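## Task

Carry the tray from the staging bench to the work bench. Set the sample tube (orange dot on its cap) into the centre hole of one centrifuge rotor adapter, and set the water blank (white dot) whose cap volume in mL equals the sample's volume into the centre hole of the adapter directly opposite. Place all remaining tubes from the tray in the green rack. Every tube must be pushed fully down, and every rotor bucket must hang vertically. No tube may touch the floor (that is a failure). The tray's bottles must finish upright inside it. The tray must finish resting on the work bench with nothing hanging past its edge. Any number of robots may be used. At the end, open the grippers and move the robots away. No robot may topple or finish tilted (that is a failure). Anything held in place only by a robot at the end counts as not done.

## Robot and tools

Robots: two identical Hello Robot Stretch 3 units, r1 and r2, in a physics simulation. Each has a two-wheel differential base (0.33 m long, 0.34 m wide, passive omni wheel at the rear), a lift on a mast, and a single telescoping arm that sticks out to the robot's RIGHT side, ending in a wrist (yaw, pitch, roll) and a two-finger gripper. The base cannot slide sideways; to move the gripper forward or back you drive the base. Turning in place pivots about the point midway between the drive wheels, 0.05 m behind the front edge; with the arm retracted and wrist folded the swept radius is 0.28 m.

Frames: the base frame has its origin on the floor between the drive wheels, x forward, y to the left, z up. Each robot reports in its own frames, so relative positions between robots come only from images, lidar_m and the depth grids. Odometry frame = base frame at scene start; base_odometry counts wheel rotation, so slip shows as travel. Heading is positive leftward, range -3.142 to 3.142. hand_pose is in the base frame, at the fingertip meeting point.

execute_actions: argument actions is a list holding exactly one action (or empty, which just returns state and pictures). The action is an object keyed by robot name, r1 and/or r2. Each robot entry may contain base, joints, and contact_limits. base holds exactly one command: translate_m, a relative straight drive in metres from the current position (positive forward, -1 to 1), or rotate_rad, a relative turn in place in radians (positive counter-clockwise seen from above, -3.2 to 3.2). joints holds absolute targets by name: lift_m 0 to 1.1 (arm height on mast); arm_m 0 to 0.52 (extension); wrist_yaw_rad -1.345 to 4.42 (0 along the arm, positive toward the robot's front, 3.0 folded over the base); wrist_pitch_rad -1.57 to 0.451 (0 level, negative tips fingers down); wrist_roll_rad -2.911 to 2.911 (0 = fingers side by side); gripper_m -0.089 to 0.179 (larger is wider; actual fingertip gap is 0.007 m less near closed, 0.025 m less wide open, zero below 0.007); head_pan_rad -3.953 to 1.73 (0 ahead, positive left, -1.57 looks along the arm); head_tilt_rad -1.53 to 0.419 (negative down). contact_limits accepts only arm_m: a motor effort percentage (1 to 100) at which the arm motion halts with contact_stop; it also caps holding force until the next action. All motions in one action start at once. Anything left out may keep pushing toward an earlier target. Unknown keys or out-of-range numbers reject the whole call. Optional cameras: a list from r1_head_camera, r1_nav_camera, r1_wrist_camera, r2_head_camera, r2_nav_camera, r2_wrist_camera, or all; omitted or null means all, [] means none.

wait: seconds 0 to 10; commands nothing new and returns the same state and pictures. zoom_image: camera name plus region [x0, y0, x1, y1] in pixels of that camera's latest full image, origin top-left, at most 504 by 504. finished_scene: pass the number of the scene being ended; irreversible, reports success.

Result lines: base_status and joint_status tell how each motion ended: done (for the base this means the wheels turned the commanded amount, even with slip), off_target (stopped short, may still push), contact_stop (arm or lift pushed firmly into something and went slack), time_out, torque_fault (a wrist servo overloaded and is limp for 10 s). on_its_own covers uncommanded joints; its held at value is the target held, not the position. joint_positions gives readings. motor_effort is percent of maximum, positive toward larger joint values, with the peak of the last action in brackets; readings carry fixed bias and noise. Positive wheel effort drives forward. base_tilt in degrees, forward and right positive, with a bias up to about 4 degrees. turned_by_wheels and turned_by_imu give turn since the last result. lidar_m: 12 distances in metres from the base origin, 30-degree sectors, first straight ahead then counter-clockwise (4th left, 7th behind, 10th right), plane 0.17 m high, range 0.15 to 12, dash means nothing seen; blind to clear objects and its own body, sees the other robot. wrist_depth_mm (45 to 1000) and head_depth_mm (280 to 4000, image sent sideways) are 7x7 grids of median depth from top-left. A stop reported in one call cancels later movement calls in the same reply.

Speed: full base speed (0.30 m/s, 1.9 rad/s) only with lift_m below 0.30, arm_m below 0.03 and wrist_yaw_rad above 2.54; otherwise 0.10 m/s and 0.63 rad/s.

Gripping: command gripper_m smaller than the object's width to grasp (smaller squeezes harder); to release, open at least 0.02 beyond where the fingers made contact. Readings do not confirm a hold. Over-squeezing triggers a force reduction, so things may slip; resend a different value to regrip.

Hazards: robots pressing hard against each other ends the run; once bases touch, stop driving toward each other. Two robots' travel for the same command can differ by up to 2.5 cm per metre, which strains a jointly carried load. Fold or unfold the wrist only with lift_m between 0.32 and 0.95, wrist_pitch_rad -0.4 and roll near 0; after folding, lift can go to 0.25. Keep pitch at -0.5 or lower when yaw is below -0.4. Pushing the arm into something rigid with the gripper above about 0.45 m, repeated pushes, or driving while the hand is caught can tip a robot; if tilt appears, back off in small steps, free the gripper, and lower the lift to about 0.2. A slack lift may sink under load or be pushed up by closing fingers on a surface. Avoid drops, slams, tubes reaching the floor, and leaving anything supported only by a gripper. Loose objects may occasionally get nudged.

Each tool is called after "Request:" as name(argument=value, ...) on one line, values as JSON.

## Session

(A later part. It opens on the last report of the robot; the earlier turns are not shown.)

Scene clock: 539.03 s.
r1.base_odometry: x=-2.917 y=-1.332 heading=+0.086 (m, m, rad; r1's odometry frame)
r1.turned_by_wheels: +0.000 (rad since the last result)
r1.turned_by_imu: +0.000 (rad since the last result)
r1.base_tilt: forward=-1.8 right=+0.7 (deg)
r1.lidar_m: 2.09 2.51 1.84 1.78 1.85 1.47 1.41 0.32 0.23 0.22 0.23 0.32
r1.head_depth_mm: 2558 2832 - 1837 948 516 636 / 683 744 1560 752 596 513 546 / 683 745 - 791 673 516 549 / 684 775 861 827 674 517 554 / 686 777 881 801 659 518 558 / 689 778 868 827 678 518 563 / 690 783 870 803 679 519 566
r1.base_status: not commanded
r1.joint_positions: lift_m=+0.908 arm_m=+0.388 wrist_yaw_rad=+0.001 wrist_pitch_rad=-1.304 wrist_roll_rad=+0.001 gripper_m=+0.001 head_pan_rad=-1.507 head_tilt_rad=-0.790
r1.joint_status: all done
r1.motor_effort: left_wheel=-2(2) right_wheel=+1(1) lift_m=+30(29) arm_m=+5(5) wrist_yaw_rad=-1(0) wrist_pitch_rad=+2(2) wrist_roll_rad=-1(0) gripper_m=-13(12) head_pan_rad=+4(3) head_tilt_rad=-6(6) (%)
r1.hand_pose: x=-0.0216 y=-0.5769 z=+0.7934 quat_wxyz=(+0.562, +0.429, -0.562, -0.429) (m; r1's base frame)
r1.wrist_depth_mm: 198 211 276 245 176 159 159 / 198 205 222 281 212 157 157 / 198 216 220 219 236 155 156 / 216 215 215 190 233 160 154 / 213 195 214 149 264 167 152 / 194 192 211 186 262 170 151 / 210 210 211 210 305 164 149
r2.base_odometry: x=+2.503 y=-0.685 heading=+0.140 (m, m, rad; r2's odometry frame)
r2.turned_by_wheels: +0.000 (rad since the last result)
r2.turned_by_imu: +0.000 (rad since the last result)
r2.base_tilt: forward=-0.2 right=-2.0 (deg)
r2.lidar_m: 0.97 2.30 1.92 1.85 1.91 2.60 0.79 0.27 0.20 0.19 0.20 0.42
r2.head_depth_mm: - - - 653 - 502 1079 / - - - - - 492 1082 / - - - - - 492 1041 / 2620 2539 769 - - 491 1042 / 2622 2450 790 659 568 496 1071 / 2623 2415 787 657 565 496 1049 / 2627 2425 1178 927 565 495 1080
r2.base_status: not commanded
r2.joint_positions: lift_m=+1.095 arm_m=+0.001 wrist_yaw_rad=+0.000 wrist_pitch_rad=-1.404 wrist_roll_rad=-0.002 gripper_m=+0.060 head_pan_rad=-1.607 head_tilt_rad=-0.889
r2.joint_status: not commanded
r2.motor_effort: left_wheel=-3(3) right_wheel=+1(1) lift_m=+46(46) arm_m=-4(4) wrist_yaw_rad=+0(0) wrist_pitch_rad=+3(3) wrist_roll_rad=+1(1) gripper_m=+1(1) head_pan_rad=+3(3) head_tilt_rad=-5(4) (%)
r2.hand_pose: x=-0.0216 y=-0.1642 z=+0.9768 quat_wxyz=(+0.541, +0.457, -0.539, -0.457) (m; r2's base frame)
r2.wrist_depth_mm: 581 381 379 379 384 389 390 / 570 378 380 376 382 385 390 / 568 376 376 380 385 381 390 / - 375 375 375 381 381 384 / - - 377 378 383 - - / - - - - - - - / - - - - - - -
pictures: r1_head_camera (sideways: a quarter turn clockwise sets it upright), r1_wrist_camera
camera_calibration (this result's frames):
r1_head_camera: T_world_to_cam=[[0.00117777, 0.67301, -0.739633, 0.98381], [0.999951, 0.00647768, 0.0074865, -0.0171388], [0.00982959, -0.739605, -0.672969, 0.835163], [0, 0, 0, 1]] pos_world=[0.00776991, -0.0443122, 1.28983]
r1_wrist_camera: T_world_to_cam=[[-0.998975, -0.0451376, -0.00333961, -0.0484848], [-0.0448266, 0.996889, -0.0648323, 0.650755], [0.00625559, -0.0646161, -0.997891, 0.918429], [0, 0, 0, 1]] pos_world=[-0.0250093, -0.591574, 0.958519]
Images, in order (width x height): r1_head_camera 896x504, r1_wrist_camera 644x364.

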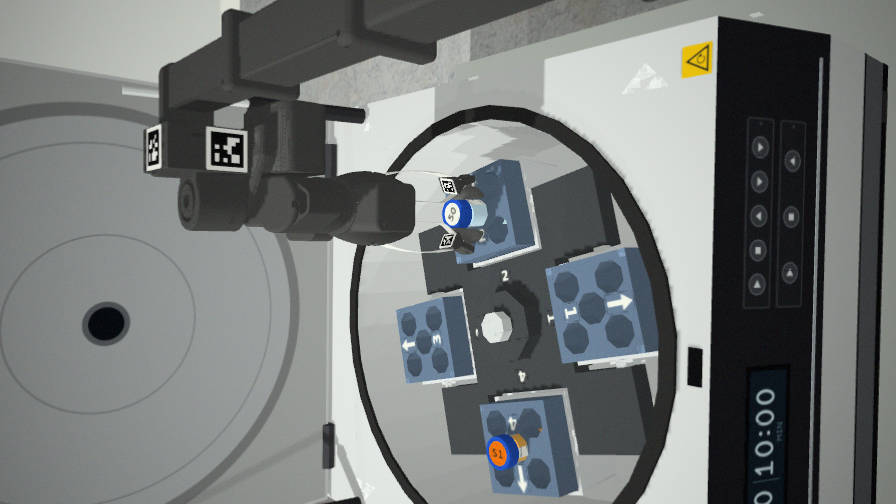

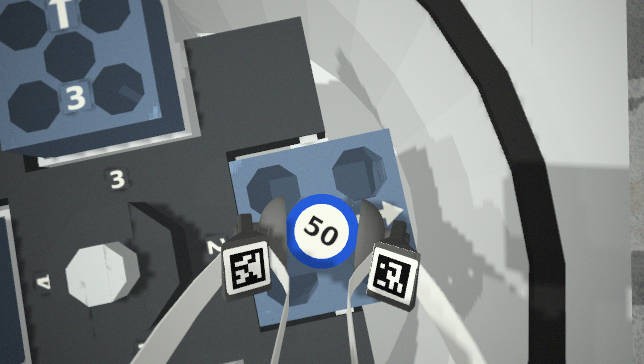

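Request:
execute_actions(actions=[{"r1":{"joints":{"gripper_m":0.05}}}], cameras=[])

Request:
execute_actions(actions=[{"r1":{"joints":{"lift_m":1.09}}}], cameras=["r1_head_camera"])

Request:
execute_actions(actions=[{"r1":{"joints":{"arm_m":0.0}}}], cameras=["r1_wrist_camera"])

Scene clock: 542.53 s.
r1.base_odometry: x=-2.917 y=-1.332 heading=+0.086 (m, m, rad; r1's odometry frame)
r1.turned_by_wheels: +0.000 (rad since the last result)
r1.turned_by_imu: +0.000 (rad since the last result)
r1.base_tilt: forward=-1.7 right=+0.6 (deg)
r1.lidar_m: 2.09 2.51 1.85 1.78 1.85 1.46 1.42 0.32 0.23 0.22 0.23 0.32
r1.head_depth_mm: 2584 2832 - 1833 949 516 635 / 681 741 1560 752 596 513 545 / 683 745 - 794 673 515 549 / 684 775 865 824 675 517 554 / 686 778 876 801 658 519 558 / 687 778 867 828 679 518 562 / 688 783 870 803 681 518 567
r1.base_status: not commanded
r1.joint_positions: lift_m=+0.908 arm_m=+0.388 wrist_yaw_rad=+0.001 wrist_pitch_rad=-1.304 wrist_roll_rad=+0.001 gripper_m=+0.050 head_pan_rad=-1.507 head_tilt_rad=-0.790
r1.joint_status: all done
r1.motor_effort: left_wheel=-2(2) right_wheel=+0(1) lift_m=+29(29) arm_m=+4(5) wrist_yaw_rad=-1(1) wrist_pitch_rad=+2(2) wrist_roll_rad=+0(0) gripper_m=-1(76) head_pan_rad=+3(3) head_tilt_rad=-6(7) (%)
r1.hand_pose: x=-0.0216 y=-0.5769 z=+0.7934 quat_wxyz=(+0.562, +0.429, -0.562, -0.429) (m; r1's base frame)
r1.wrist_depth_mm: 198 211 275 247 176 160 159 / 196 204 222 280 211 157 158 / 198 214 219 219 236 156 156 / 218 217 217 191 236 160 154 / 213 196 214 159 262 167 152 / 193 193 211 186 239 169 150 / 211 208 210 209 296 156 149
r2.base_odometry: x=+2.503 y=-0.685 heading=+0.140 (m, m, rad; r2's odometry frame)
r2.turned_by_wheels: +0.000 (rad since the last result)
r2.turned_by_imu: +0.000 (rad since the last result)
r2.base_tilt: forward=-0.2 right=-2.0 (deg)
r2.lidar_m: 0.97 2.29 1.93 1.85 1.92 2.59 0.78 0.27 0.20 0.19 0.20 0.42
r2.head_depth_mm: - - - 653 - 502 1075 / - - - - - 494 1083 / - - - - - 491 1044 / 2626 2530 769 - - 490 1041 / 2638 2417 788 661 567 496 1068 / 2631 2415 785 659 566 496 1049 / 2616 2420 1174 927 565 495 1079
r2.base_status: not commanded
r2.joint_positions: lift_m=+1.095 arm_m=+0.001 wrist_yaw_rad=+0.000 wrist_pitch_rad=-1.404 wrist_roll_rad=-0.002 gripper_m=+0.060 head_pan_rad=-1.607 head_tilt_rad=-0.889
r2.joint_status: not commanded
r2.motor_effort: left_wheel=-3(3) right_wheel=+1(1) lift_m=+45(46) arm_m=-4(4) wrist_yaw_rad=+0(0) wrist_pitch_rad=+3(3) wrist_roll_rad=+1(1) gripper_m=+1(0) head_pan_rad=+3(3) head_tilt_rad=-4(4) (%)
r2.hand_pose: x=-0.0216 y=-0.1642 z=+0.9768 quat_wxyz=(+0.541, +0.457, -0.539, -0.457) (m; r2's base frame)
r2.wrist_depth_mm: 586 379 381 379 384 388 397 / 578 382 378 378 384 384 395 / 576 377 376 375 383 387 383 / - 377 379 379 382 384 378 / - - 379 378 384 - - / - - - - - - - / - - - - - - -
pictures: none
No camera images: the call's "cameras" was empty. Leave "cameras" out to get every camera's image.

Scene clock: 545.03 s.
r1.base_odometry: x=-2.917 y=-1.332 heading=+0.086 (m, m, rad; r1's odometry frame)
r1.turned_by_wheels: +0.000 (rad since the last result)
r1.turned_by_imu: +0.000 (rad since the last result)
r1.base_tilt: forward=-1.6 right=+0.6 (deg)
r1.lidar_m: 2.09 2.51 1.85 1.78 1.85 1.46 1.42 0.32 0.23 0.22 0.23 0.32
r1.head_depth_mm: 2597 2903 2493 1942 960 516 637 / 699 785 890 751 596 513 546 / - 802 863 802 672 515 550 / 685 785 861 821 673 516 553 / 686 775 879 800 659 518 559 / 687 778 868 827 677 519 563 / 688 782 869 804 680 518 567
r1.base_status: not commanded
r1.joint_positions: lift_m=+1.090 arm_m=+0.388 wrist_yaw_rad=+0.001 wrist_pitch_rad=-1.304 wrist_roll_rad=+0.001 gripper_m=+0.050 head_pan_rad=-1.507 head_tilt_rad=-0.790
r1.joint_status: all done
r1.motor_effort: left_wheel=-2(3) right_wheel=+1(2) lift_m=+41(43) arm_m=+4(5) wrist_yaw_rad=-1(1) wrist_pitch_rad=+2(2) wrist_roll_rad=+0(1) gripper_m=+0(1) head_pan_rad=+3(3) head_tilt_rad=-6(7) (%)
r1.hand_pose: x=-0.0216 y=-0.5769 z=+0.9749 quat_wxyz=(+0.562, +0.429, -0.562, -0.429) (m; r1's base frame)
r1.wrist_depth_mm: 349 350 348 349 347 - - / 346 396 429 371 347 - - / 371 407 402 406 339 - - / 403 400 399 402 337 - - / 385 393 377 372 329 - - / 374 378 394 392 351 - - / 379 390 363 384 325 - -
r2.base_odometry: x=+2.503 y=-0.685 heading=+0.140 (m, m, rad; r2's odometry frame)
r2.turned_by_wheels: +0.000 (rad since the last result)
r2.turned_by_imu: +0.000 (rad since the last result)
r2.base_tilt: forward=-0.2 right=-2.0 (deg)
r2.lidar_m: 0.97 2.30 1.93 1.85 1.91 2.59 0.78 0.27 0.20 0.19 0.20 0.42
r2.head_depth_mm: - - - 653 - 502 1078 / - - - - - 492 1081 / - - - - - 492 1044 / 2622 2522 770 - - 490 1040 / 2617 2426 787 661 567 497 1066 / 2603 2429 786 659 566 495 1052 / 2607 2411 1174 925 565 495 1079
r2.base_status: not commanded
r2.joint_positions: lift_m=+1.095 arm_m=+0.001 wrist_yaw_rad=+0.000 wrist_pitch_rad=-1.404 wrist_roll_rad=-0.002 gripper_m=+0.060 head_pan_rad=-1.607 head_tilt_rad=-0.889
r2.joint_status: not commanded
r2.motor_effort: left_wheel=-3(3) right_wheel=+1(1) lift_m=+46(46) arm_m=-4(4) wrist_yaw_rad=-1(0) wrist_pitch_rad=+3(3) wrist_roll_rad=+1(1) gripper_m=+1(1) head_pan_rad=+3(3) head_tilt_rad=-4(5) (%)
r2.hand_pose: x=-0.0216 y=-0.1642 z=+0.9768 quat_wxyz=(+0.541, +0.457, -0.539, -0.457) (m; r2's base frame)
r2.wrist_depth_mm: 565 377 383 380 387 391 392 / 562 376 373 376 385 387 392 / 568 374 379 375 385 391 390 / - 373 378 379 383 383 390 / - - 378 381 377 - - / - - - - - - - / - - - - - - -
pictures: r1_head_camera (sideways: a quarter turn clockwise sets it upright)
camera_calibration (this result's frames):
r1_head_camera: T_world_to_cam=[[0.00117785, 0.67301, -0.739633, 0.98381], [0.999951, 0.00647757, 0.0074865, -0.0171388], [0.00982951, -0.739605, -0.672969, 0.835163], [0, 0, 0, 1]] pos_world=[0.00776991, -0.0443122, 1.28983]
Images, in order (width x height): r1_head_camera 896x504.

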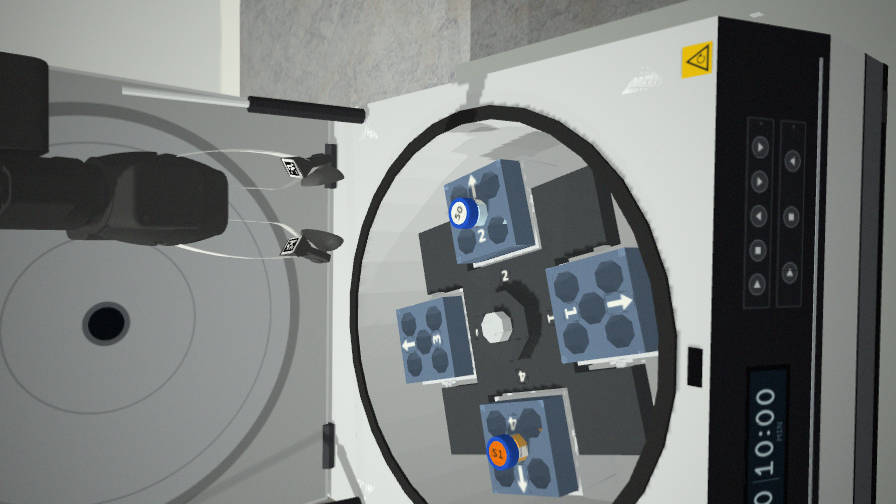

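Scene clock: 549.07 s.
r1.base_odometry: x=-2.917 y=-1.332 heading=+0.086 (m, m, rad; r1's odometry frame)
r1.turned_by_wheels: +0.000 (rad since the last result)
r1.turned_by_imu: +0.000 (rad since the last result)
r1.base_tilt: forward=-1.6 right=+0.6 (deg)
r1.lidar_m: 2.09 2.50 1.85 1.79 1.85 1.47 1.41 0.32 0.23 0.22 0.23 0.32
r1.head_depth_mm: - - - - - - 636 / - - - - - - 588 / 672 759 - - - - 593 / 683 774 873 825 692 - 555 / 687 777 881 799 659 519 558 / 689 780 869 825 679 518 564 / 691 783 870 804 679 520 567
r1.base_status: not commanded
r1.joint_positions: lift_m=+1.090 arm_m=+0.002 wrist_yaw_rad=+0.001 wrist_pitch_rad=-1.304 wrist_roll_rad=+0.001 gripper_m=+0.050 head_pan_rad=-1.507 head_tilt_rad=-0.790
r1.joint_status: all done
joint sent to its limit — the command would take r1.arm_m past its lower limit, so that joint was sent only as far as its limit.
r1.motor_effort: left_wheel=-2(2) right_wheel=+0(1) lift_m=+41(42) arm_m=-5(5) wrist_yaw_rad=+0(1) wrist_pitch_rad=+2(2) wrist_roll_rad=+0(1) gripper_m=+0(0) head_pan_rad=+3(2) head_tilt_rad=-7(6) (%)
r1.hand_pose: x=-0.0216 y=-0.1913 z=+0.9749 quat_wxyz=(+0.562, +0.429, -0.562, -0.429) (m; r1's base frame)
r1.wrist_depth_mm: 352 424 398 418 345 - - / 349 344 384 346 344 - - / 367 361 349 345 342 - - / - 603 597 558 603 - - / - - - - - - - / - - - - - - - / - - - - - - -
r2.base_odometry: x=+2.503 y=-0.685 heading=+0.140 (m, m, rad; r2's odometry frame)
r2.turned_by_wheels: +0.000 (rad since the last result)
r2.turned_by_imu: +0.000 (rad since the last result)
r2.base_tilt: forward=+0.1 right=-2.0 (deg)
r2.lidar_m: 0.97 2.29 1.92 1.85 1.91 2.59 0.78 0.27 0.20 0.19 0.20 0.42
r2.head_depth_mm: - - - 653 - 501 1077 / - - - - - 492 1079 / - - - - - 492 1044 / 2638 2527 768 - - 490 1042 / 2630 2455 791 660 567 498 1067 / 2644 2448 787 657 565 496 1051 / 2605 2427 1173 925 564 496 1077
r2.base_status: not commanded
r2.joint_positions: lift_m=+1.095 arm_m=+0.001 wrist_yaw_rad=+0.000 wrist_pitch_rad=-1.404 wrist_roll_rad=-0.002 gripper_m=+0.060 head_pan_rad=-1.607 head_tilt_rad=-0.889
r2.joint_status: not commanded
r2.motor_effort: left_wheel=-3(3) right_wheel=+1(1) lift_m=+45(46) arm_m=-4(4) wrist_yaw_rad=+0(0) wrist_pitch_rad=+3(3) wrist_roll_rad=+1(1) gripper_m=+1(1) head_pan_rad=+3(3) head_tilt_rad=-5(4) (%)
r2.hand_pose: x=-0.0216 y=-0.1642 z=+0.9768 quat_wxyz=(+0.541, +0.457, -0.539, -0.457) (m; r2's base frame)
r2.wrist_depth_mm: 571 379 378 382 391 398 393 / 569 372 383 382 384 388 392 / 581 373 378 383 386 388 384 / - 376 376 382 383 383 390 / - - 377 384 377 - - / - - - - - - - / - - - - - - -
pictures: r1_wrist_camera
camera_calibration (this result's frames):
r1_wrist_camera: T_world_to_cam=[[-0.99897, -0.0452443, -0.00330586, -0.03053], [-0.0449346, 0.996877, -0.0649449, 0.278306], [0.00623392, -0.0647295, -0.997883, 1.12447], [0, 0, 0, 1]] pos_world=[-0.0250029, -0.206032, 1.14007]
Images, in order (width x height): r1_wrist_camera 644x364.

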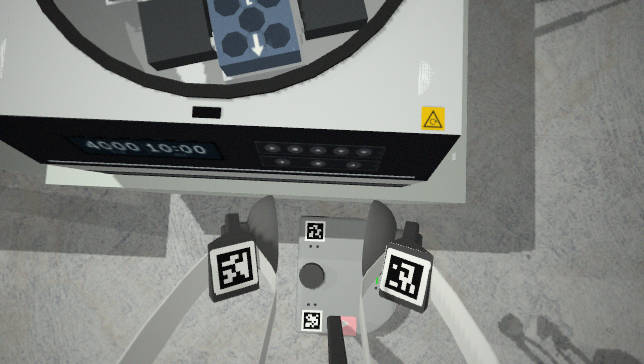

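Request:
finished_scene(scene=1)

The scene is finished: the task was done.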